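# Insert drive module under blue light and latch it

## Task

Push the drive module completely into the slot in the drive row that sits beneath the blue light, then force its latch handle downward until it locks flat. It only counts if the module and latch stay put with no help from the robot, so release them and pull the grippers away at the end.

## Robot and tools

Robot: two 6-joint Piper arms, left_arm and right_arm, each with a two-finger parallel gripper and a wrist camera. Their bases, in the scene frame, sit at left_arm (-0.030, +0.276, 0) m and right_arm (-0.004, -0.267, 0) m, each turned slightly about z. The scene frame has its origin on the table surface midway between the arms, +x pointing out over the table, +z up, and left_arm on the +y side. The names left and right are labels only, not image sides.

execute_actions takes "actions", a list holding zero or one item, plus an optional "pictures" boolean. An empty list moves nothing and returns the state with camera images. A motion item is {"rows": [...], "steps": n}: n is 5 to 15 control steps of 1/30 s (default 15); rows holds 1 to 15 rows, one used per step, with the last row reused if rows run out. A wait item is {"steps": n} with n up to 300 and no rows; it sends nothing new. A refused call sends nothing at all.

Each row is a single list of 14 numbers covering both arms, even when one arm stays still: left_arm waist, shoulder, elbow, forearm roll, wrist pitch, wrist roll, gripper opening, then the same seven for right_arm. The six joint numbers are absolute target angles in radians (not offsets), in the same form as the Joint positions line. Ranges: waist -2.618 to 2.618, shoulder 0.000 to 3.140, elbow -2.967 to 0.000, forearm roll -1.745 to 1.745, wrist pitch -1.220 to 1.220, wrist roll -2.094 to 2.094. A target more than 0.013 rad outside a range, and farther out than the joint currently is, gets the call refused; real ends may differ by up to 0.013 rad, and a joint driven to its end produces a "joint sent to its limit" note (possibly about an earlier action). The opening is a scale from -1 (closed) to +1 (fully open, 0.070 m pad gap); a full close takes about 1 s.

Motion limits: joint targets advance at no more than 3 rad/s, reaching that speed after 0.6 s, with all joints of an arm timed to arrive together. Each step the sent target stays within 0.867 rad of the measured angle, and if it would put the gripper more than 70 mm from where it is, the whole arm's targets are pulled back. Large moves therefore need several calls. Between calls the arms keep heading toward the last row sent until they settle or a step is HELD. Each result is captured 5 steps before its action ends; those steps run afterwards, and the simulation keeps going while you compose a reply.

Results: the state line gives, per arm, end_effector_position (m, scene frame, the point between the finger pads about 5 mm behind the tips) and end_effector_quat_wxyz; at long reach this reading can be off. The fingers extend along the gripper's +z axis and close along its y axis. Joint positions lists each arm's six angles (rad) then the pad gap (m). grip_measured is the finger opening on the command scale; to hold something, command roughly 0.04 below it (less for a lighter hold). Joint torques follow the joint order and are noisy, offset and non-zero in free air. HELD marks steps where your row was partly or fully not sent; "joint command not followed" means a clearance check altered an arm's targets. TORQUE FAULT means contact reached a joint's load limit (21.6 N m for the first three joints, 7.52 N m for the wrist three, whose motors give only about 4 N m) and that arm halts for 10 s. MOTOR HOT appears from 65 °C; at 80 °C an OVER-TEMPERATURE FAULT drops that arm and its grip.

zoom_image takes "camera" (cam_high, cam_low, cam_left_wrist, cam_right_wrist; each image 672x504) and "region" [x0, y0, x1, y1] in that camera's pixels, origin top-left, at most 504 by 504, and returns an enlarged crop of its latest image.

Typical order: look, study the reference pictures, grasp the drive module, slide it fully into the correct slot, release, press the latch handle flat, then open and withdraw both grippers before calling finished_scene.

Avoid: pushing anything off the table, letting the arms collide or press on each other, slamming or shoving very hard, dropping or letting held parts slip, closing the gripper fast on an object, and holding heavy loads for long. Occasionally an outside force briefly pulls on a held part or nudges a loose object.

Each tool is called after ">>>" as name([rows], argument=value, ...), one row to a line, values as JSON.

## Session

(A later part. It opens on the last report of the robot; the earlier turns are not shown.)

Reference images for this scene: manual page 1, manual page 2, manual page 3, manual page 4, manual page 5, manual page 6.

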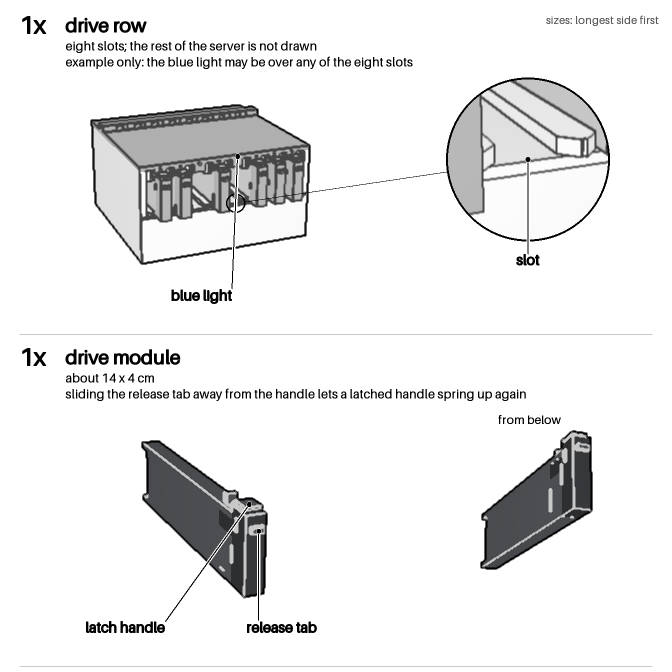

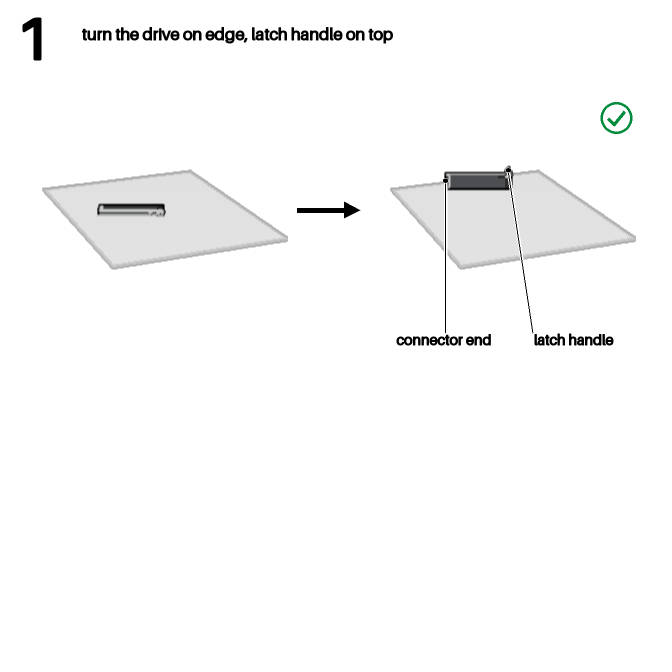

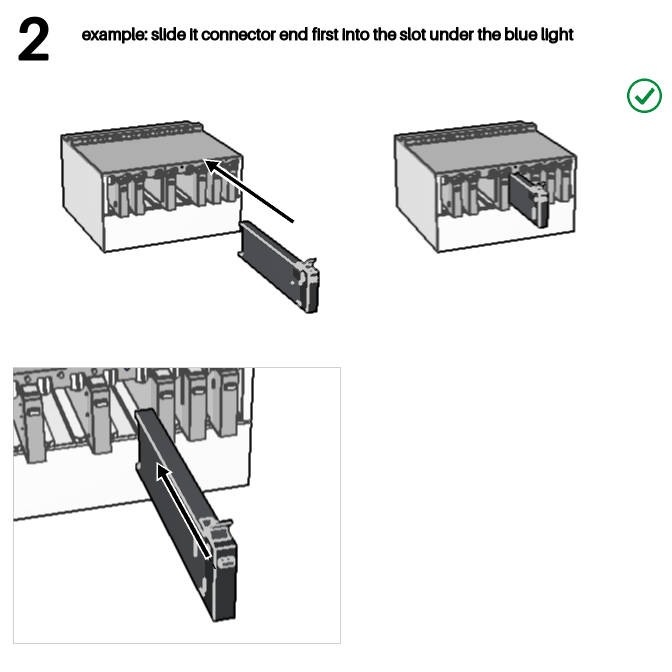

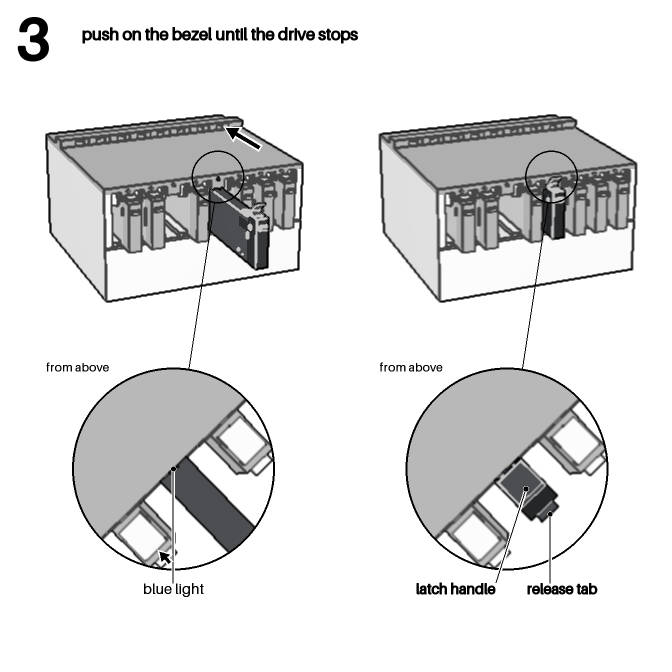

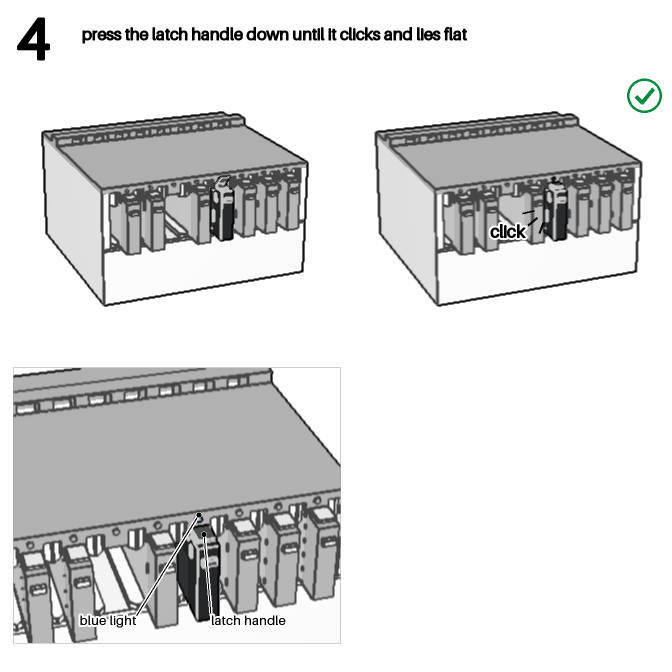

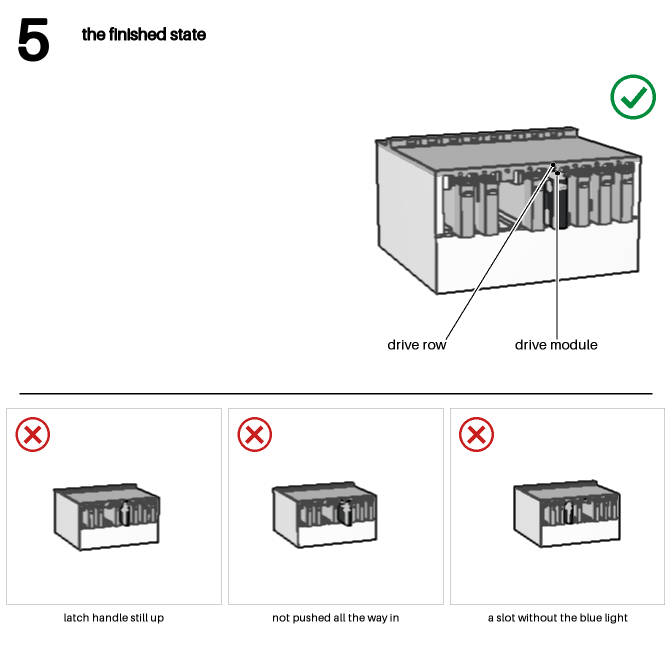

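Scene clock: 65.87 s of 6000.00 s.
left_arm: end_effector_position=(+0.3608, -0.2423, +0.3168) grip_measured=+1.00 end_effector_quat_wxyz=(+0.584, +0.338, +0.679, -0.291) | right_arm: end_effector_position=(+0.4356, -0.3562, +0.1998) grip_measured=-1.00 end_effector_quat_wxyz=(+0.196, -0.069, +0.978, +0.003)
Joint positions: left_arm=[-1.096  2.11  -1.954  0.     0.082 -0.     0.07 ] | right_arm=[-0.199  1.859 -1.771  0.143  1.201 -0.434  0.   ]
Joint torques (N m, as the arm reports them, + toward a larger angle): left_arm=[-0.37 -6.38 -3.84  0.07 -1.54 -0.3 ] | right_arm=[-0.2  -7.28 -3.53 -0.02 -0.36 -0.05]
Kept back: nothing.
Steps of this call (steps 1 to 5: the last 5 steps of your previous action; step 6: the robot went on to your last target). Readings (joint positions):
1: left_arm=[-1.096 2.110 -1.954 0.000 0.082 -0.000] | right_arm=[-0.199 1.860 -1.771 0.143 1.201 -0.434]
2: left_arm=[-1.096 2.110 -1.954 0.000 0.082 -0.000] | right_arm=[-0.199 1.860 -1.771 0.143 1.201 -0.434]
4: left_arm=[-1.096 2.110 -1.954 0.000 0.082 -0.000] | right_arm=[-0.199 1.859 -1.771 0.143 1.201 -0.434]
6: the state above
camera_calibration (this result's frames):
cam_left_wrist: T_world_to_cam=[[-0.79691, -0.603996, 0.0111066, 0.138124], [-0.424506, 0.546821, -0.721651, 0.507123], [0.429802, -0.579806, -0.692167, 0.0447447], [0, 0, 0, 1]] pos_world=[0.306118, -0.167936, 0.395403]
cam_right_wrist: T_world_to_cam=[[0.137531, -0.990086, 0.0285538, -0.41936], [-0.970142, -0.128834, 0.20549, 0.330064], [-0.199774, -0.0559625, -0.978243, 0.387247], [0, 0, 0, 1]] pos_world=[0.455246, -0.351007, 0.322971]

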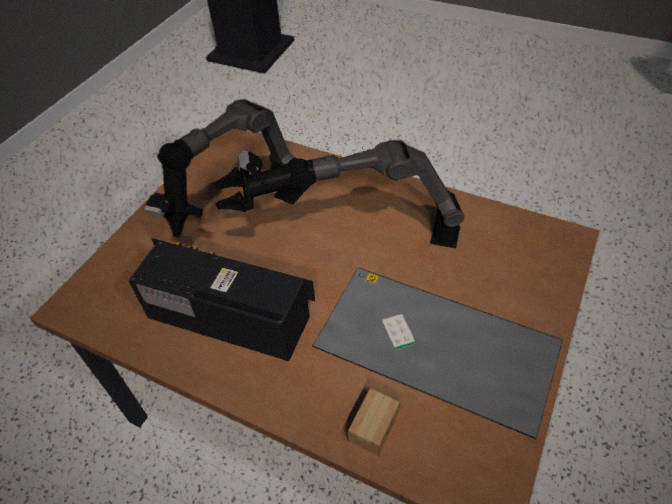

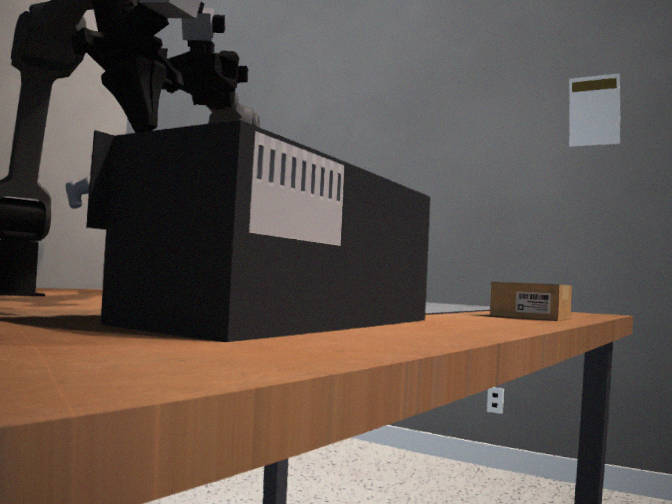

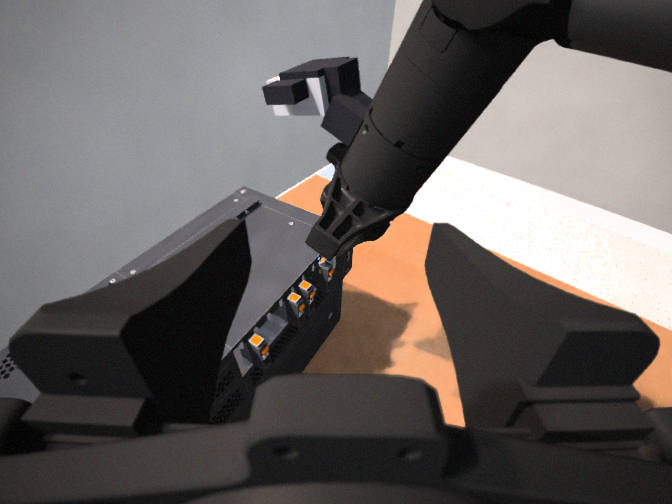

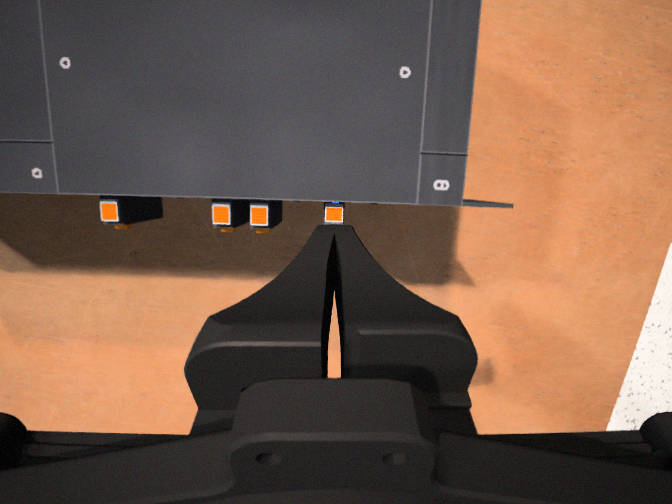

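>>> execute_actions([
  {"rows": [[-1.096,2.11,-1.954,0,0.082,0,1,-0.193,1.8775,-1.798,0.14,1.2,-0.425,-1]], "steps": 10},
])

>>> execute_actions([
  {"rows": [[-1.096,2.11,-1.954,0,0.082,0,1,-0.193,1.8797,-1.783,0.14,1.184,-0.425,-1],[-1.096,2.11,-1.954,0,0.082,0,1,-0.193,1.8819,-1.768,0.14,1.168,-0.425,-1],[-1.096,2.11,-1.954,0,0.082,0,1,-0.193,1.8841,-1.753,0.14,1.152,-0.425,-1],[-1.096,2.11,-1.954,0,0.082,0,1,-0.193,1.8863,-1.738,0.14,1.136,-0.425,-1],[-1.096,2.11,-1.954,0,0.082,0,1,-0.193,1.8885,-1.723,0.14,1.12,-0.425,-1],[-1.096,2.11,-1.954,0,0.082,0,1,-0.193,1.8885,-1.723,0.14,1.12,-0.425,-1],[-1.096,2.11,-1.954,0,0.082,0,1,-0.193,1.8885,-1.723,0.14,1.12,-0.425,-1],[-1.096,2.11,-1.954,0,0.082,0,1,-0.193,1.8885,-1.723,0.14,1.12,-0.425,-1],[-1.096,2.11,-1.954,0,0.082,0,1,-0.193,1.8885,-1.723,0.14,1.12,-0.425,-1],[-1.096,2.11,-1.954,0,0.082,0,1,-0.193,1.8885,-1.723,0.14,1.12,-0.425,-1],[-1.096,2.11,-1.954,0,0.082,0,1,-0.193,1.8775,-1.798,0.14,1.2,-0.425,-1]], "steps": 15},
])

>>> execute_actions([
  {"rows": [[-1.096,2.11,-1.954,0,0.082,0,1,-0.25,1.70,-1.62,0.15,1.2,-0.45,-1]], "steps": 15},
])

>>> execute_actions([
  {"steps": 8},
], pictures=true)

>>> zoom_image(camera="cam_left_wrist", region=[270,230,370,330])

Scene clock: 66.43 s of 6000.00 s.
left_arm: end_effector_position=(+0.3608, -0.2423, +0.3168) grip_measured=+1.00 end_effector_quat_wxyz=(+0.584, +0.338, +0.679, -0.291) | right_arm: end_effector_position=(+0.4421, -0.3560, +0.2007) grip_measured=-1.00 end_effector_quat_wxyz=(+0.200, -0.068, +0.977, +0.002)
Joint positions: left_arm=[-1.096  2.11  -1.954  0.     0.082 -0.     0.07 ] | right_arm=[-0.193  1.876 -1.797  0.14   1.199 -0.425  0.   ]
Joint torques (N m, as the arm reports them, + toward a larger angle): left_arm=[-0.52 -6.14 -3.8   0.05 -1.55 -0.31] | right_arm=[-0.38 -7.4  -3.61 -0.04 -0.29 -0.05]
Steps of this call (steps 1 to 12: the robot went on to your last target; steps 13 to 17: the first 5 steps of this action). Readings (joint positions):
13: left_arm=[-1.096 2.110 -1.954 0.000 0.082 -0.000] | right_arm=[-0.199 1.858 -1.771 0.143 1.200 -0.434]
14: left_arm=[-1.096 2.110 -1.954 0.000 0.082 -0.000] | right_arm=[-0.199 1.859 -1.772 0.143 1.200 -0.433]
16: left_arm=[-1.096 2.110 -1.954 0.000 0.082 -0.000] | right_arm=[-0.195 1.872 -1.792 0.140 1.200 -0.427]
17: the state above

Scene clock: 66.93 s of 6000.00 s.
left_arm: end_effector_position=(+0.3608, -0.2423, +0.3168) grip_measured=+1.00 end_effector_quat_wxyz=(+0.584, +0.338, +0.679, -0.291) | right_arm: end_effector_position=(+0.4443, -0.3579, +0.1778) grip_measured=-1.00 end_effector_quat_wxyz=(+0.197, -0.062, +0.978, +0.001)
Joint positions: left_arm=[-1.096  2.11  -1.954  0.     0.082 -0.     0.07 ] | right_arm=[-0.193  1.886 -1.723  0.139  1.121 -0.425  0.   ]
Joint torques (N m, as the arm reports them, + toward a larger angle): left_arm=[-0.37 -6.41 -3.83  0.08 -1.54 -0.32] | right_arm=[ 0.86 -4.77 -3.17  0.22 -0.73 -0.05]
Steps of this call (steps 1 to 5: the last 5 steps of your previous action; steps 6 to 15: the first 10 steps of this action). Readings (joint positions):
6: left_arm=[-1.096 2.110 -1.954 0.000 0.082 -0.000] | right_arm=[-0.193 1.877 -1.797 0.140 1.199 -0.425]
7: left_arm=[-1.096 2.110 -1.954 0.000 0.082 -0.000] | right_arm=[-0.193 1.877 -1.796 0.140 1.197 -0.425]
9: left_arm=[-1.096 2.110 -1.954 0.000 0.082 -0.000] | right_arm=[-0.193 1.879 -1.775 0.140 1.173 -0.425]
13: left_arm=[-1.096 2.110 -1.954 0.000 0.082 -0.000] | right_arm=[-0.193 1.885 -1.724 0.139 1.124 -0.425]
15: the state above

Scene clock: 67.43 s of 6000.00 s.
left_arm: end_effector_position=(+0.3608, -0.2423, +0.3168) grip_measured=+1.00 end_effector_quat_wxyz=(+0.584, +0.338, +0.679, -0.291) | right_arm: end_effector_position=(+0.4034, -0.3654, +0.2306) grip_measured=-1.00 end_effector_quat_wxyz=(+0.220, -0.054, +0.974, -0.009)
Joint positions: left_arm=[-1.096  2.11  -1.954  0.     0.082 -0.     0.07 ] | right_arm=[-0.243  1.715 -1.676  0.148  1.2   -0.447  0.   ]
Joint torques (N m, as the arm reports them, + toward a larger angle): left_arm=[-0.43 -6.41 -3.89  0.08 -1.53 -0.32] | right_arm=[-0.21 -5.09 -4.09  0.37 -0.27 -0.13]
Steps of this call (steps 1 to 5: the last 5 steps of your previous action; steps 6 to 15: the first 10 steps of this action). Readings (joint positions):
6: left_arm=[-1.096 2.110 -1.954 0.000 0.082 -0.000] | right_arm=[-0.193 1.884 -1.783 0.139 1.184 -0.425]
7: left_arm=[-1.096 2.110 -1.954 0.000 0.082 -0.000] | right_arm=[-0.193 1.878 -1.794 0.140 1.196 -0.425]
9: left_arm=[-1.096 2.110 -1.954 0.000 0.082 -0.000] | right_arm=[-0.200 1.851 -1.797 0.141 1.201 -0.428]
13: left_arm=[-1.096 2.110 -1.954 0.000 0.082 -0.000] | right_arm=[-0.232 1.748 -1.737 0.147 1.200 -0.442]
15: the state above

Scene clock: 67.70 s of 6000.00 s.
left_arm: end_effector_position=(+0.3608, -0.2423, +0.3168) grip_measured=+1.00 end_effector_quat_wxyz=(+0.584, +0.338, +0.679, -0.291) | right_arm: end_effector_position=(+0.3916, -0.3644, +0.2173) grip_measured=-1.00 end_effector_quat_wxyz=(+0.200, -0.051, +0.978, -0.001)
Joint positions: left_arm=[-1.096  2.11  -1.954  0.     0.082 -0.     0.07 ] | right_arm=[-0.25   1.7   -1.618  0.15   1.2   -0.45   0.   ]
Joint torques (N m, as the arm reports them, + toward a larger angle): left_arm=[-0.44 -6.4  -3.83  0.09 -1.53 -0.31] | right_arm=[-0.17 -5.58 -4.8   0.35 -0.19 -0.16]
Kept back: nothing.
Steps of this call (steps 1 to 5: the last 5 steps of your previous action; steps 6 to 8: the robot went on to your last target). Readings (joint positions):
1: left_arm=[-1.096 2.110 -1.954 0.000 0.082 -0.000] | right_arm=[-0.247 1.707 -1.651 0.149 1.200 -0.448]
2: left_arm=[-1.096 2.110 -1.954 0.000 0.082 -0.000] | right_arm=[-0.249 1.702 -1.633 0.149 1.200 -0.449]
4: left_arm=[-1.096 2.110 -1.954 0.000 0.082 -0.000] | right_arm=[-0.250 1.700 -1.617 0.150 1.200 -0.450]
8: the state above
camera_calibration (this result's frames):
cam_left_wrist: T_world_to_cam=[[-0.79691, -0.603996, 0.0111066, 0.138124], [-0.424506, 0.546821, -0.721652, 0.507123], [0.429802, -0.579806, -0.692167, 0.0447446], [0, 0, 0, 1]] pos_world=[0.306118, -0.167936, 0.395403]
cam_right_wrist: T_world_to_cam=[[0.100822, -0.99442, 0.0310595, -0.409698], [-0.97603, -0.0928087, 0.196856, 0.300045], [-0.192875, -0.0501624, -0.97994, 0.394949], [0, 0, 0, 1]] pos_world=[0.410335, -0.359753, 0.340685]

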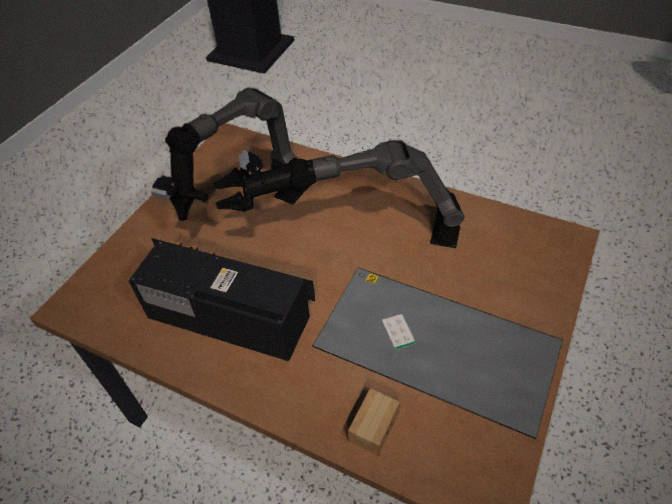

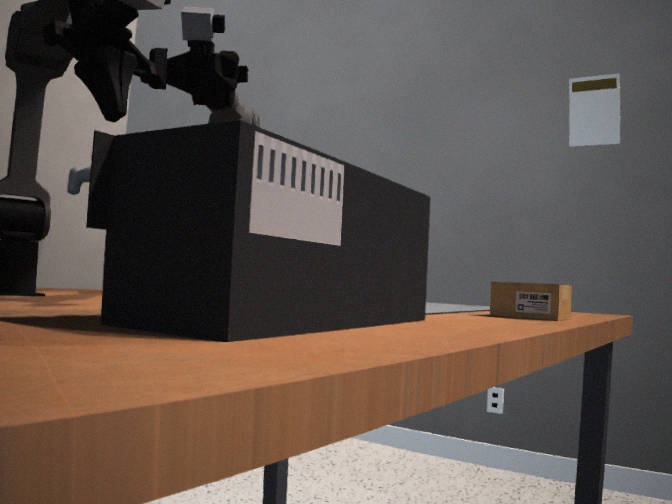

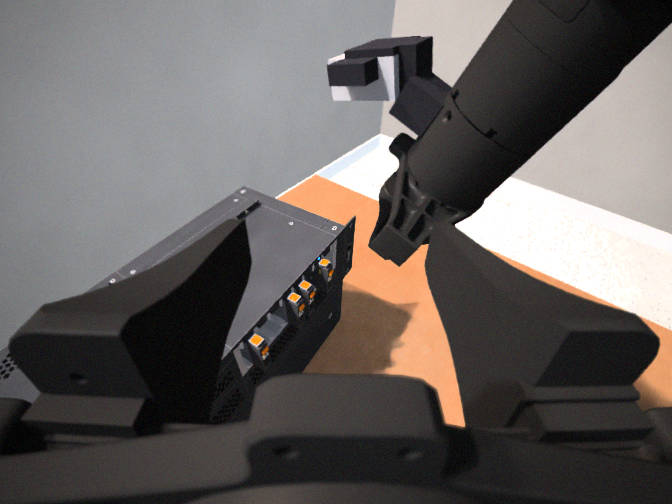

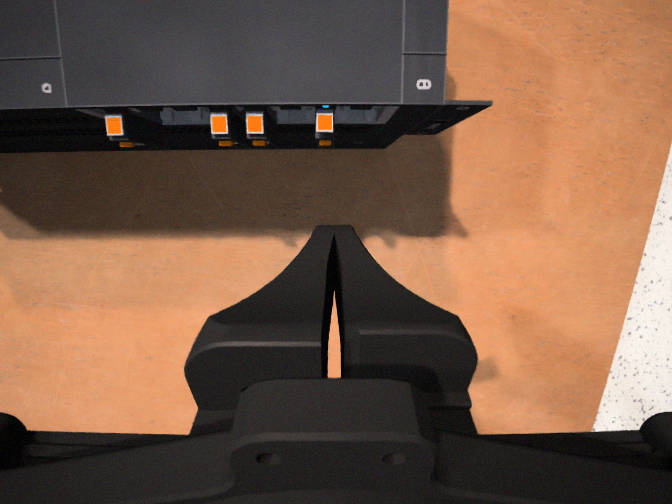

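Region (270, 230, 370, 330) of cam_left_wrist's 672x504 image, scaled by 5.040, with more detail than that image has.

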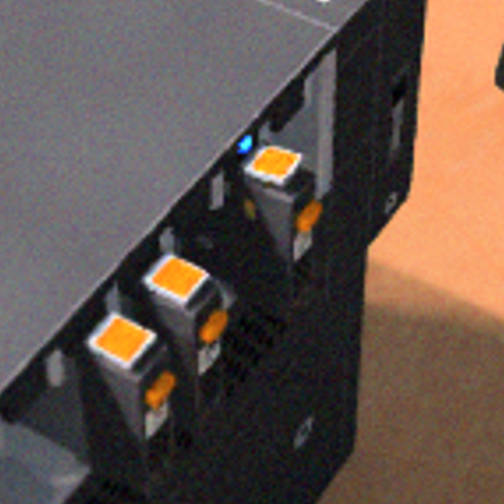

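>>> execute_actions([
  {"rows": [[-1.096,2.11,-1.954,0,0.082,0,1,-0.193,1.8775,-1.798,0.14,1.2,-0.425,-1]], "steps": 15},
])

>>> execute_actions([
  {"rows": [[-1.096,2.11,-1.954,0,0.082,0,1,-0.193,1.8775,-1.798,0.14,1.2,-0.425,-1]], "steps": 8},
])

>>> execute_actions([
  {"rows": [[-1.096,2.11,-1.954,0,0.082,0,1,-0.193,1.8802,-1.779,0.14,1.18,-0.425,-1],[-1.096,2.11,-1.954,0,0.082,0,1,-0.193,1.883,-1.76,0.14,1.16,-0.425,-1],[-1.096,2.11,-1.954,0,0.082,0,1,-0.193,1.8857,-1.741,0.14,1.14,-0.425,-1],[-1.096,2.11,-1.954,0,0.082,0,1,-0.193,1.8885,-1.722,0.14,1.12,-0.425,-1],[-1.096,2.11,-1.954,0,0.082,0,1,-0.193,1.8912,-1.703,0.14,1.1,-0.425,-1],[-1.096,2.11,-1.954,0,0.082,0,1,-0.193,1.8912,-1.703,0.14,1.1,-0.425,-1],[-1.096,2.11,-1.954,0,0.082,0,1,-0.193,1.8912,-1.703,0.14,1.1,-0.425,-1],[-1.096,2.11,-1.954,0,0.082,0,1,-0.193,1.8912,-1.703,0.14,1.1,-0.425,-1],[-1.096,2.11,-1.954,0,0.082,0,1,-0.193,1.8912,-1.703,0.14,1.1,-0.425,-1],[-1.096,2.11,-1.954,0,0.082,0,1,-0.193,1.8912,-1.703,0.14,1.1,-0.425,-1],[-1.096,2.11,-1.954,0,0.082,0,1,-0.193,1.8912,-1.703,0.14,1.1,-0.425,-1],[-1.096,2.11,-1.954,0,0.082,0,1,-0.193,1.8775,-1.798,0.14,1.2,-0.425,-1]], "steps": 15},
])

>>> execute_actions([
  {"rows": [[-1.096,2.11,-1.954,0,0.082,0,1,-0.193,1.8775,-1.798,0.14,1.2,-0.425,-1]], "steps": 6},
])

>>> execute_actions([
  {"rows": [[-1.096,2.11,-1.954,0,0.082,0,1,-0.25,1.70,-1.62,0.15,1.2,-0.45,-1]], "steps": 15},
])

>>> execute_actions([
  {"steps": 8},
], pictures=true)

>>> zoom_image(camera="cam_left_wrist", region=[270,230,370,330])

Scene clock: 68.60 s of 6000.00 s.
left_arm: end_effector_position=(+0.3608, -0.2423, +0.3168) grip_measured=+1.00 end_effector_quat_wxyz=(+0.584, +0.338, +0.679, -0.291) | right_arm: end_effector_position=(+0.4399, -0.3560, +0.1999) grip_measured=-1.00 end_effector_quat_wxyz=(+0.198, -0.067, +0.978, +0.003)
Joint positions: left_arm=[-1.096  2.11  -1.954  0.     0.082 -0.     0.07 ] | right_arm=[-0.195  1.871 -1.788  0.142  1.201 -0.427  0.   ]
Joint torques (N m, as the arm reports them, + toward a larger angle): left_arm=[-0.41 -6.35 -3.95  0.07 -1.54 -0.31] | right_arm=[-0.61 -8.38 -3.96 -0.06 -0.31  0.03]
Steps of this call (steps 1 to 17: the robot went on to your last target; steps 18 to 27: the first 10 steps of this action). Readings (joint positions):
18: left_arm=[-1.096 2.110 -1.954 0.000 0.082 -0.000] | right_arm=[-0.250 1.700 -1.620 0.150 1.200 -0.450]
19: left_arm=[-1.096 2.110 -1.954 0.000 0.082 -0.000] | right_arm=[-0.249 1.703 -1.623 0.150 1.200 -0.450]
21: left_arm=[-1.096 2.110 -1.954 0.000 0.082 -0.000] | right_arm=[-0.241 1.726 -1.649 0.150 1.201 -0.447]
25: left_arm=[-1.096 2.110 -1.954 0.000 0.082 -0.000] | right_arm=[-0.207 1.834 -1.755 0.144 1.201 -0.432]
27: the state above

Scene clock: 68.87 s of 6000.00 s.
left_arm: end_effector_position=(+0.3608, -0.2423, +0.3168) grip_measured=+1.00 end_effector_quat_wxyz=(+0.584, +0.338, +0.679, -0.291) | right_arm: end_effector_position=(+0.4425, -0.3557, +0.2004) grip_measured=-1.00 end_effector_quat_wxyz=(+0.200, -0.068, +0.977, +0.002)
Joint positions: left_arm=[-1.096  2.11  -1.954  0.     0.082 -0.     0.07 ] | right_arm=[-0.192  1.878 -1.799  0.14   1.201 -0.425  0.   ]
Joint torques (N m, as the arm reports them, + toward a larger angle): left_arm=[-0.22 -6.28 -3.74  0.07 -1.52 -0.32] | right_arm=[-0.98 -7.32 -3.45 -0.05 -0.39  0.05]
Steps of this call (steps 1 to 5: the last 5 steps of your previous action; steps 6 to 8: the first 3 steps of this action). Readings (joint positions):
6: left_arm=[-1.096 2.110 -1.954 0.000 0.082 -0.000] | right_arm=[-0.192 1.879 -1.799 0.140 1.201 -0.425]
7: left_arm=[-1.096 2.110 -1.954 0.000 0.082 -0.000] | right_arm=[-0.192 1.879 -1.799 0.140 1.201 -0.425]
8: the state above

Scene clock: 69.37 s of 6000.00 s.
left_arm: end_effector_position=(+0.3608, -0.2423, +0.3168) grip_measured=+1.00 end_effector_quat_wxyz=(+0.584, +0.338, +0.679, -0.291) | right_arm: end_effector_position=(+0.4450, -0.3578, +0.1759) grip_measured=-1.00 end_effector_quat_wxyz=(+0.201, -0.061, +0.978, +0.000)
Joint positions: left_arm=[-1.096  2.11  -1.954  0.     0.082 -0.     0.07 ] | right_arm=[-0.193  1.882 -1.706  0.141  1.101 -0.425  0.   ]
Joint torques (N m, as the arm reports them, + toward a larger angle): left_arm=[-0.52 -6.26 -3.97  0.07 -1.51 -0.32] | right_arm=[-0.99 -1.49 -1.09 -0.19 -0.56  0.04]
Steps of this call (steps 1 to 5: the last 5 steps of your previous action; steps 6 to 15: the first 10 steps of this action). Readings (joint positions):
6: left_arm=[-1.096 2.110 -1.954 0.000 0.082 -0.000] | right_arm=[-0.193 1.878 -1.799 0.140 1.200 -0.425]
7: left_arm=[-1.096 2.110 -1.954 0.000 0.082 -0.000] | right_arm=[-0.193 1.878 -1.796 0.140 1.197 -0.425]
9: left_arm=[-1.096 2.110 -1.954 0.000 0.082 -0.000] | right_arm=[-0.193 1.878 -1.773 0.140 1.172 -0.425]
13: left_arm=[-1.096 2.110 -1.954 0.000 0.082 -0.000] | right_arm=[-0.193 1.883 -1.709 0.141 1.104 -0.425]
15: the state above

Scene clock: 69.57 s of 6000.00 s.
left_arm: end_effector_position=(+0.3608, -0.2423, +0.3168) grip_measured=+1.00 end_effector_quat_wxyz=(+0.584, +0.338, +0.679, -0.291) | right_arm: end_effector_position=(+0.4435, -0.3571, +0.1806) grip_measured=-1.00 end_effector_quat_wxyz=(+0.193, -0.064, +0.979, +0.003)
Joint positions: left_arm=[-1.096  2.11  -1.954  0.     0.082 -0.     0.07 ] | right_arm=[-0.193  1.89  -1.743  0.139  1.147 -0.425  0.   ]
Joint torques (N m, as the arm reports them, + toward a larger angle): left_arm=[-0.48 -6.31 -3.79  0.07 -1.55 -0.32] | right_arm=[-0.71 -8.55 -6.84  0.06  0.14  0.03]
Steps of this call (steps 1 to 5: the last 5 steps of your previous action; step 6: the first step of this action). Readings (joint positions):
6: the state above

Scene clock: 70.07 s of 6000.00 s.
left_arm: end_effector_position=(+0.3608, -0.2423, +0.3168) grip_measured=+1.00 end_effector_quat_wxyz=(+0.584, +0.338, +0.679, -0.291) | right_arm: end_effector_position=(+0.3946, -0.3645, +0.2184) grip_measured=-1.00 end_effector_quat_wxyz=(+0.202, -0.052, +0.978, -0.003)
Joint positions: left_arm=[-1.096  2.11  -1.954  0.     0.082 -0.     0.07 ] | right_arm=[-0.248  1.707 -1.63   0.149  1.2   -0.448  0.   ]
Joint torques (N m, as the arm reports them, + toward a larger angle): left_arm=[-0.37 -6.55 -3.97  0.07 -1.5  -0.3 ] | right_arm=[-0.15 -4.28 -3.67  0.34 -0.27 -0.13]
Steps of this call (steps 1 to 5: the last 5 steps of your previous action; steps 6 to 15: the first 10 steps of this action). Readings (joint positions):
6: left_arm=[-1.096 2.110 -1.954 0.000 0.082 -0.000] | right_arm=[-0.193 1.882 -1.798 0.139 1.201 -0.425]
7: left_arm=[-1.096 2.110 -1.954 0.000 0.082 -0.000] | right_arm=[-0.194 1.879 -1.795 0.139 1.200 -0.425]
9: left_arm=[-1.096 2.110 -1.954 0.000 0.082 -0.000] | right_arm=[-0.202 1.855 -1.770 0.140 1.200 -0.428]
13: left_arm=[-1.096 2.110 -1.954 0.000 0.082 -0.000] | right_arm=[-0.236 1.745 -1.664 0.146 1.200 -0.443]
15: the state above

Scene clock: 70.33 s of 6000.00 s.
left_arm: end_effector_position=(+0.3608, -0.2423, +0.3168) grip_measured=+1.00 end_effector_quat_wxyz=(+0.584, +0.338, +0.679, -0.291) | right_arm: end_effector_position=(+0.3917, -0.3646, +0.2178) grip_measured=-1.00 end_effector_quat_wxyz=(+0.201, -0.051, +0.978, -0.002)
Joint positions: left_arm=[-1.096  2.11  -1.954  0.     0.082 -0.     0.07 ] | right_arm=[-0.251  1.699 -1.619  0.15   1.2   -0.45   0.   ]
Joint torques (N m, as the arm reports them, + toward a larger angle): left_arm=[-0.38 -6.29 -3.85  0.08 -1.52 -0.33] | right_arm=[ 0.51 -5.25 -4.33  0.32 -0.25 -0.14]
Kept back: nothing.
Steps of this call (steps 1 to 5: the last 5 steps of your previous action; steps 6 to 8: the robot went on to your last target). Readings (joint positions):
1: left_arm=[-1.096 2.110 -1.954 0.000 0.082 -0.000] | right_arm=[-0.250 1.698 -1.622 0.149 1.200 -0.450]
2: left_arm=[-1.096 2.110 -1.954 0.000 0.082 -0.000] | right_arm=[-0.251 1.696 -1.619 0.150 1.200 -0.450]
4: left_arm=[-1.096 2.110 -1.954 0.000 0.082 -0.000] | right_arm=[-0.251 1.697 -1.619 0.150 1.200 -0.450]
8: the state above
camera_calibration (this result's frames):
cam_left_wrist: T_world_to_cam=[[-0.79691, -0.603996, 0.0111067, 0.138124], [-0.424506, 0.546821, -0.721651, 0.507123], [0.429801, -0.579806, -0.692167, 0.0447447], [0, 0, 0, 1]] pos_world=[0.306118, -0.167936, 0.395403]
cam_right_wrist: T_world_to_cam=[[0.100491, -0.994434, 0.0316515, -0.409873], [-0.976294, -0.0924282, 0.195721, 0.300477], [-0.191706, -0.0505693, -0.980149, 0.394889], [0, 0, 0, 1]] pos_world=[0.410245, -0.35985, 0.341214]

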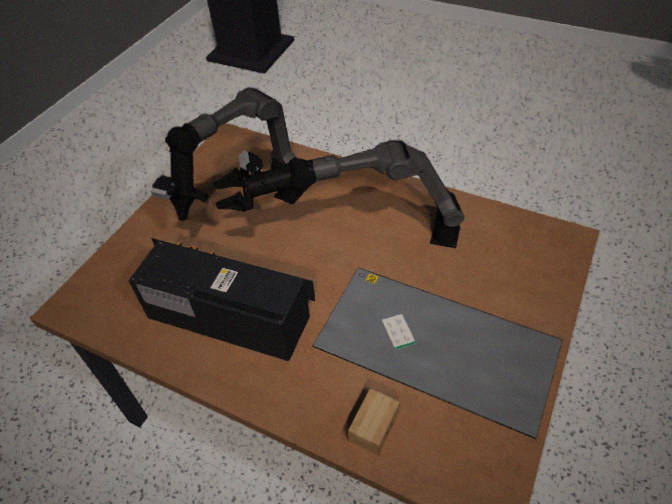

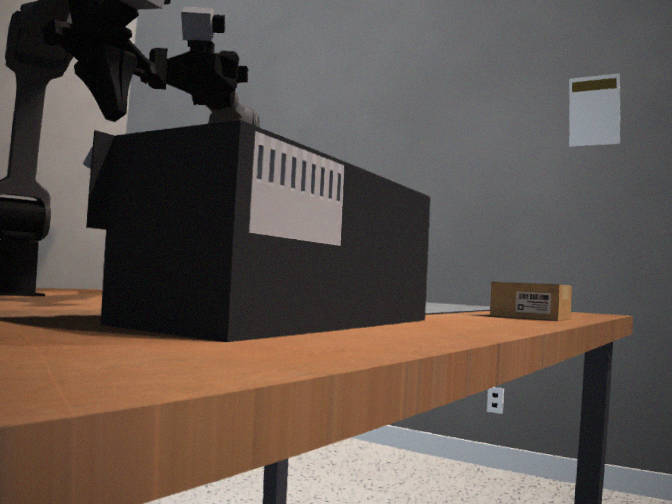

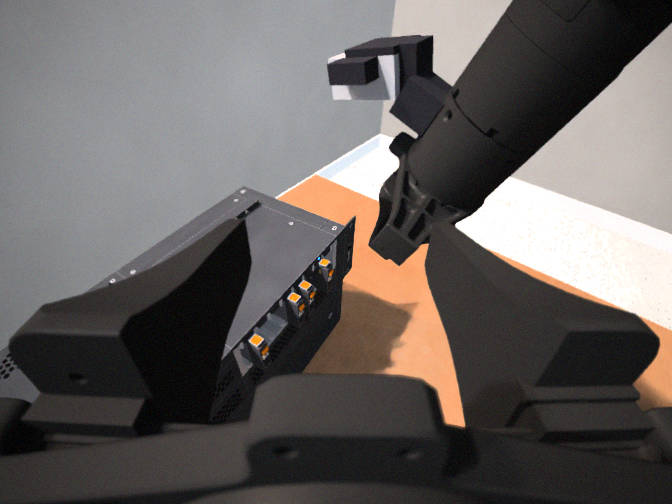

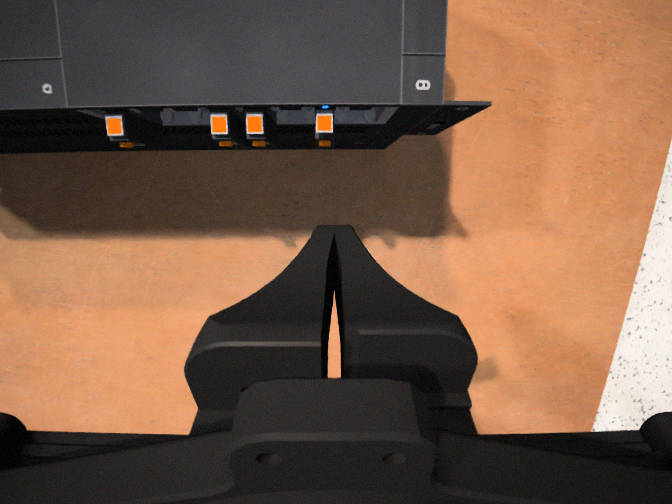

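Region (270, 230, 370, 330) of cam_left_wrist's 672x504 image, scaled by 5.040, with more detail than that image has.

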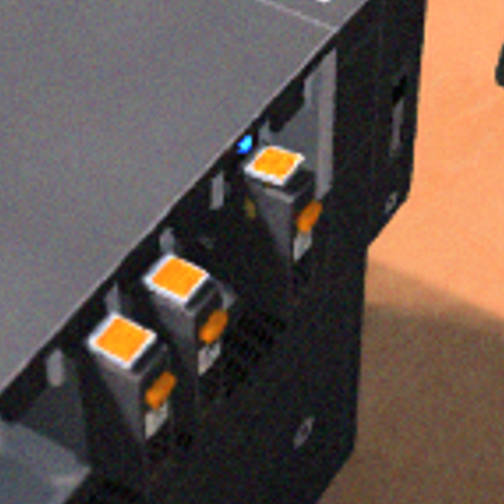

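>>> execute_actions([
  {"rows": [[-1.096,2.11,-1.954,0,0.082,0,1,-0.199,1.8575,-1.77,0.143,1.2,-0.434,-1]], "steps": 15},
])

>>> execute_actions([
  {"rows": [[-1.096,2.11,-1.954,0,0.082,0,1,-0.199,1.8575,-1.77,0.143,1.2,-0.434,-1]], "steps": 8},
])

>>> execute_actions([
  {"rows": [[-1.096,2.11,-1.954,0,0.082,0,1,-0.199,1.8602,-1.751,0.143,1.18,-0.434,-1],[-1.096,2.11,-1.954,0,0.082,0,1,-0.199,1.863,-1.732,0.143,1.16,-0.434,-1],[-1.096,2.11,-1.954,0,0.082,0,1,-0.199,1.8657,-1.713,0.143,1.14,-0.434,-1],[-1.096,2.11,-1.954,0,0.082,0,1,-0.199,1.8685,-1.694,0.143,1.12,-0.434,-1],[-1.096,2.11,-1.954,0,0.082,0,1,-0.199,1.8712,-1.675,0.143,1.1,-0.434,-1],[-1.096,2.11,-1.954,0,0.082,0,1,-0.199,1.8725,-1.666,0.143,1.09,-0.434,-1],[-1.096,2.11,-1.954,0,0.082,0,1,-0.199,1.8725,-1.666,0.143,1.09,-0.434,-1],[-1.096,2.11,-1.954,0,0.082,0,1,-0.199,1.8725,-1.666,0.143,1.09,-0.434,-1],[-1.096,2.11,-1.954,0,0.082,0,1,-0.199,1.8725,-1.666,0.143,1.09,-0.434,-1],[-1.096,2.11,-1.954,0,0.082,0,1,-0.199,1.8725,-1.666,0.143,1.09,-0.434,-1],[-1.096,2.11,-1.954,0,0.082,0,1,-0.199,1.8725,-1.666,0.143,1.09,-0.434,-1],[-1.096,2.11,-1.954,0,0.082,0,1,-0.199,1.8575,-1.77,0.143,1.2,-0.434,-1]], "steps": 15},
])

>>> execute_actions([
  {"rows": [[-1.096,2.11,-1.954,0,0.082,0,1,-0.199,1.8575,-1.77,0.143,1.2,-0.434,-1]], "steps": 7},
])

>>> execute_actions([
  {"rows": [[-1.096,2.11,-1.954,0,0.082,0,1,-0.25,1.70,-1.62,0.15,1.2,-0.45,-1]], "steps": 15},
])

>>> execute_actions([
  {"steps": 8},
], pictures=true)

>>> zoom_image(camera="cam_left_wrist", region=[270,230,370,330])

Scene clock: 71.23 s of 6000.00 s.
left_arm: end_effector_position=(+0.3608, -0.2423, +0.3168) grip_measured=+1.00 end_effector_quat_wxyz=(+0.584, +0.338, +0.679, -0.291) | right_arm: end_effector_position=(+0.4350, -0.3559, +0.1988) grip_measured=-1.00 end_effector_quat_wxyz=(+0.195, -0.069, +0.978, +0.004)
Joint positions: left_arm=[-1.096  2.11  -1.954  0.     0.082 -0.     0.07 ] | right_arm=[-0.199  1.858 -1.767  0.144  1.2   -0.435  0.   ]
Joint torques (N m, as the arm reports them, + toward a larger angle): left_arm=[-0.33 -6.41 -3.79  0.08 -1.51 -0.32] | right_arm=[-0.63 -8.22 -4.24 -0.06 -0.24  0.04]
Steps of this call (steps 1 to 17: the robot went on to your last target; steps 18 to 27: the first 10 steps of this action). Readings (joint positions):
18: left_arm=[-1.096 2.110 -1.954 0.000 0.082 -0.000] | right_arm=[-0.250 1.700 -1.620 0.150 1.200 -0.450]
19: left_arm=[-1.096 2.110 -1.954 0.000 0.082 -0.000] | right_arm=[-0.249 1.703 -1.623 0.150 1.200 -0.450]
21: left_arm=[-1.096 2.110 -1.954 0.000 0.082 -0.000] | right_arm=[-0.241 1.726 -1.647 0.150 1.200 -0.448]
25: left_arm=[-1.096 2.110 -1.954 0.000 0.082 -0.000] | right_arm=[-0.208 1.829 -1.742 0.146 1.200 -0.438]
27: the state above

Scene clock: 71.50 s of 6000.00 s.
left_arm: end_effector_position=(+0.3608, -0.2423, +0.3168) grip_measured=+1.00 end_effector_quat_wxyz=(+0.584, +0.338, +0.679, -0.291) | right_arm: end_effector_position=(+0.4358, -0.3561, +0.2002) grip_measured=-1.00 end_effector_quat_wxyz=(+0.197, -0.069, +0.978, +0.003)
Joint positions: left_arm=[-1.096  2.11  -1.954  0.     0.082 -0.     0.07 ] | right_arm=[-0.199  1.858 -1.771  0.143  1.2   -0.434  0.   ]
Joint torques (N m, as the arm reports them, + toward a larger angle): left_arm=[-0.44 -6.45 -3.92  0.05 -1.53 -0.31] | right_arm=[-0.89 -7.38 -3.48 -0.04 -0.26  0.06]
Steps of this call (steps 1 to 5: the last 5 steps of your previous action; steps 6 to 8: the first 3 steps of this action). Readings (joint positions):
6: left_arm=[-1.096 2.110 -1.954 0.000 0.082 -0.000] | right_arm=[-0.198 1.859 -1.771 0.143 1.200 -0.434]
7: left_arm=[-1.096 2.110 -1.954 0.000 0.082 -0.000] | right_arm=[-0.198 1.859 -1.771 0.143 1.200 -0.434]
8: the state above

Scene clock: 72.00 s of 6000.00 s.
left_arm: end_effector_position=(+0.3608, -0.2423, +0.3168) grip_measured=+1.00 end_effector_quat_wxyz=(+0.584, +0.338, +0.679, -0.291) | right_arm: end_effector_position=(+0.4380, -0.3584, +0.1721) grip_measured=-1.00 end_effector_quat_wxyz=(+0.196, -0.061, +0.979, +0.001)
Joint positions: left_arm=[-1.096  2.11  -1.954  0.     0.082 -0.     0.07 ] | right_arm=[-0.199  1.864 -1.668  0.143  1.091 -0.434  0.   ]
Joint torques (N m, as the arm reports them, + toward a larger angle): left_arm=[-0.26 -6.37 -3.84  0.09 -1.52 -0.31] | right_arm=[-0.65 -2.42 -1.49 -0.09 -0.64  0.08]
Steps of this call (steps 1 to 5: the last 5 steps of your previous action; steps 6 to 15: the first 10 steps of this action). Readings (joint positions):
6: left_arm=[-1.096 2.110 -1.954 0.000 0.082 -0.000] | right_arm=[-0.199 1.858 -1.771 0.143 1.200 -0.434]
7: left_arm=[-1.096 2.110 -1.954 0.000 0.082 -0.000] | right_arm=[-0.199 1.858 -1.768 0.143 1.197 -0.434]
9: left_arm=[-1.096 2.110 -1.954 0.000 0.082 -0.000] | right_arm=[-0.199 1.858 -1.745 0.143 1.173 -0.434]
13: left_arm=[-1.096 2.110 -1.954 0.000 0.082 -0.000] | right_arm=[-0.199 1.867 -1.673 0.143 1.098 -0.434]
15: the state above

Scene clock: 72.23 s of 6000.00 s.
left_arm: end_effector_position=(+0.3608, -0.2423, +0.3168) grip_measured=+1.00 end_effector_quat_wxyz=(+0.584, +0.338, +0.679, -0.291) | right_arm: end_effector_position=(+0.4365, -0.3572, +0.1844) grip_measured=-1.00 end_effector_quat_wxyz=(+0.190, -0.066, +0.980, +0.004)
Joint positions: left_arm=[-1.096  2.11  -1.954  0.     0.082 -0.     0.07 ] | right_arm=[-0.199  1.87  -1.73   0.143  1.162 -0.434  0.   ]
Joint torques (N m, as the arm reports them, + toward a larger angle): left_arm=[-0.44 -6.23 -3.89  0.05 -1.52 -0.31] | right_arm=[-0.34 -7.89 -3.94  0.01 -0.49  0.07]
Steps of this call (steps 1 to 5: the last 5 steps of your previous action; steps 6 to 7: the first 2 steps of this action). Readings (joint positions):
6: left_arm=[-1.096 2.110 -1.954 0.000 0.082 -0.000] | right_arm=[-0.199 1.871 -1.706 0.143 1.137 -0.434]
7: the state above

Scene clock: 72.73 s of 6000.00 s.
left_arm: end_effector_position=(+0.3608, -0.2423, +0.3168) grip_measured=+1.00 end_effector_quat_wxyz=(+0.584, +0.338, +0.679, -0.291) | right_arm: end_effector_position=(+0.3927, -0.3646, +0.2190) grip_measured=-1.00 end_effector_quat_wxyz=(+0.203, -0.051, +0.978, -0.003)
Joint positions: left_arm=[-1.096  2.11  -1.954  0.     0.082 -0.     0.07 ] | right_arm=[-0.249  1.7   -1.624  0.149  1.2   -0.449  0.   ]
Joint torques (N m, as the arm reports them, + toward a larger angle): left_arm=[-0.36 -6.41 -3.86  0.08 -1.52 -0.32] | right_arm=[ 0.03 -4.27 -3.66  0.33 -0.28 -0.15]
Steps of this call (steps 1 to 5: the last 5 steps of your previous action; steps 6 to 15: the first 10 steps of this action). Readings (joint positions):
6: left_arm=[-1.096 2.110 -1.954 0.000 0.082 -0.000] | right_arm=[-0.199 1.860 -1.771 0.143 1.201 -0.434]
7: left_arm=[-1.096 2.110 -1.954 0.000 0.082 -0.000] | right_arm=[-0.200 1.858 -1.768 0.143 1.200 -0.434]
9: left_arm=[-1.096 2.110 -1.954 0.000 0.082 -0.000] | right_arm=[-0.207 1.834 -1.743 0.143 1.200 -0.435]
13: left_arm=[-1.096 2.110 -1.954 0.000 0.082 -0.000] | right_arm=[-0.241 1.730 -1.649 0.147 1.200 -0.446]
15: the state above

Scene clock: 73.00 s of 6000.00 s.
left_arm: end_effector_position=(+0.3608, -0.2423, +0.3168) grip_measured=+1.00 end_effector_quat_wxyz=(+0.584, +0.338, +0.679, -0.291) | right_arm: end_effector_position=(+0.3918, -0.3646, +0.2179) grip_measured=-1.00 end_effector_quat_wxyz=(+0.201, -0.051, +0.978, -0.002)
Joint positions: left_arm=[-1.096  2.11  -1.954  0.     0.082 -0.     0.07 ] | right_arm=[-0.25   1.699 -1.619  0.15   1.2   -0.45   0.   ]
Joint torques (N m, as the arm reports them, + toward a larger angle): left_arm=[-0.44 -6.33 -3.88  0.09 -1.5  -0.31] | right_arm=[ 0.53 -5.24 -4.2   0.33 -0.23 -0.16]
Kept back: nothing.
Steps of this call (steps 1 to 5: the last 5 steps of your previous action; steps 6 to 8: the robot went on to your last target). Readings (joint positions):
1: left_arm=[-1.096 2.110 -1.954 0.000 0.082 -0.000] | right_arm=[-0.251 1.696 -1.619 0.149 1.200 -0.450]
2: left_arm=[-1.096 2.110 -1.954 0.000 0.082 -0.000] | right_arm=[-0.251 1.696 -1.619 0.150 1.200 -0.450]
4: left_arm=[-1.096 2.110 -1.954 0.000 0.082 -0.000] | right_arm=[-0.251 1.698 -1.619 0.150 1.200 -0.450]
8: the state above
camera_calibration (this result's frames):
cam_left_wrist: T_world_to_cam=[[-0.79691, -0.603996, 0.0111064, 0.138124], [-0.424506, 0.546822, -0.721651, 0.507123], [0.429801, -0.579806, -0.692168, 0.0447447], [0, 0, 0, 1]] pos_world=[0.306118, -0.167936, 0.395403]
cam_right_wrist: T_world_to_cam=[[0.100402, -0.994442, 0.031699, -0.409847], [-0.976346, -0.0923433, 0.195505, 0.300614], [-0.191491, -0.0505783, -0.98019, 0.394881], [0, 0, 0, 1]] pos_world=[0.410269, -0.359837, 0.341279]

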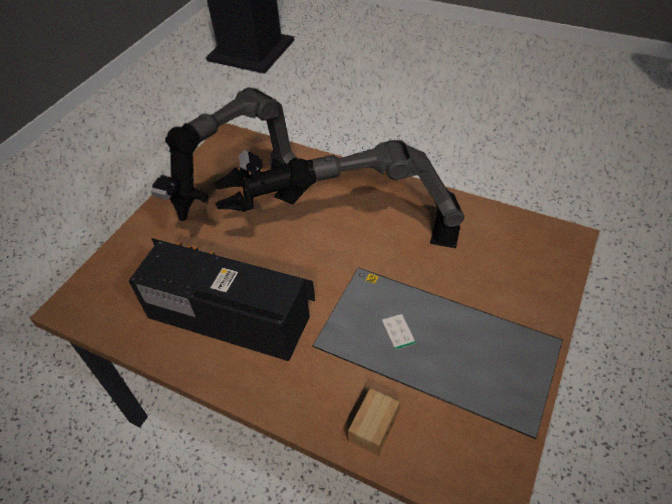

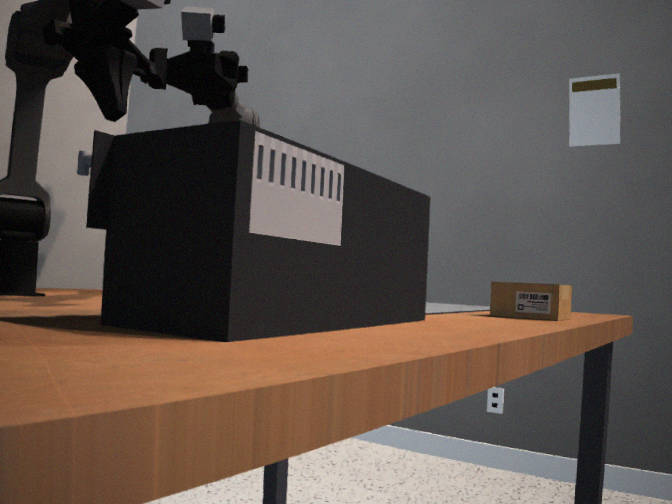

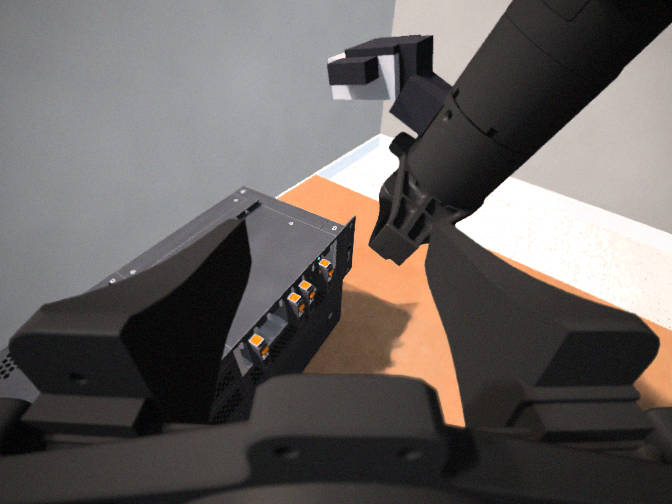

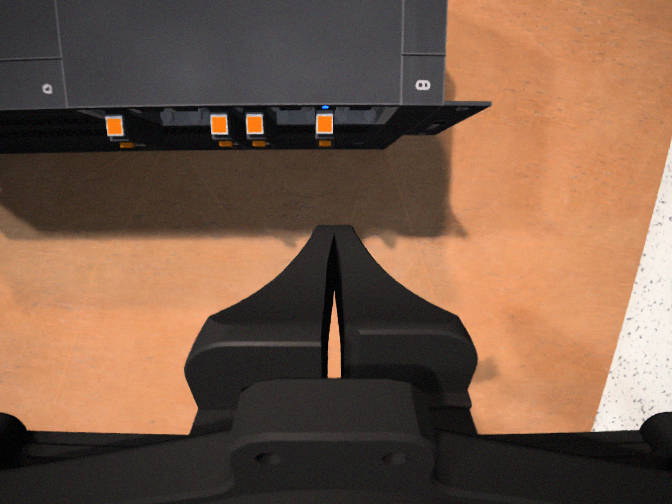

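Region (270, 230, 370, 330) of cam_left_wrist's 672x504 image, scaled by 5.040, with more detail than that image has.

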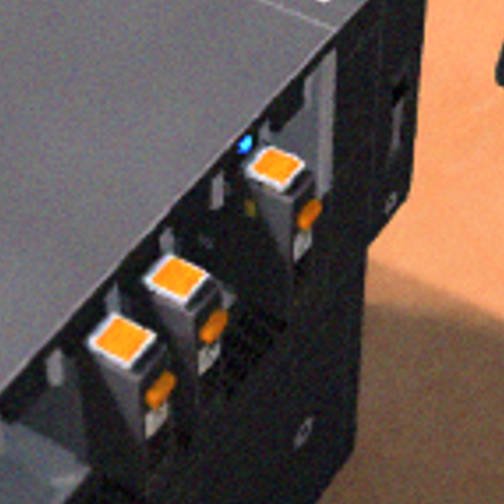

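Flat now.

>>> finished_scene(scene=2)

The scene is finished: the task was done.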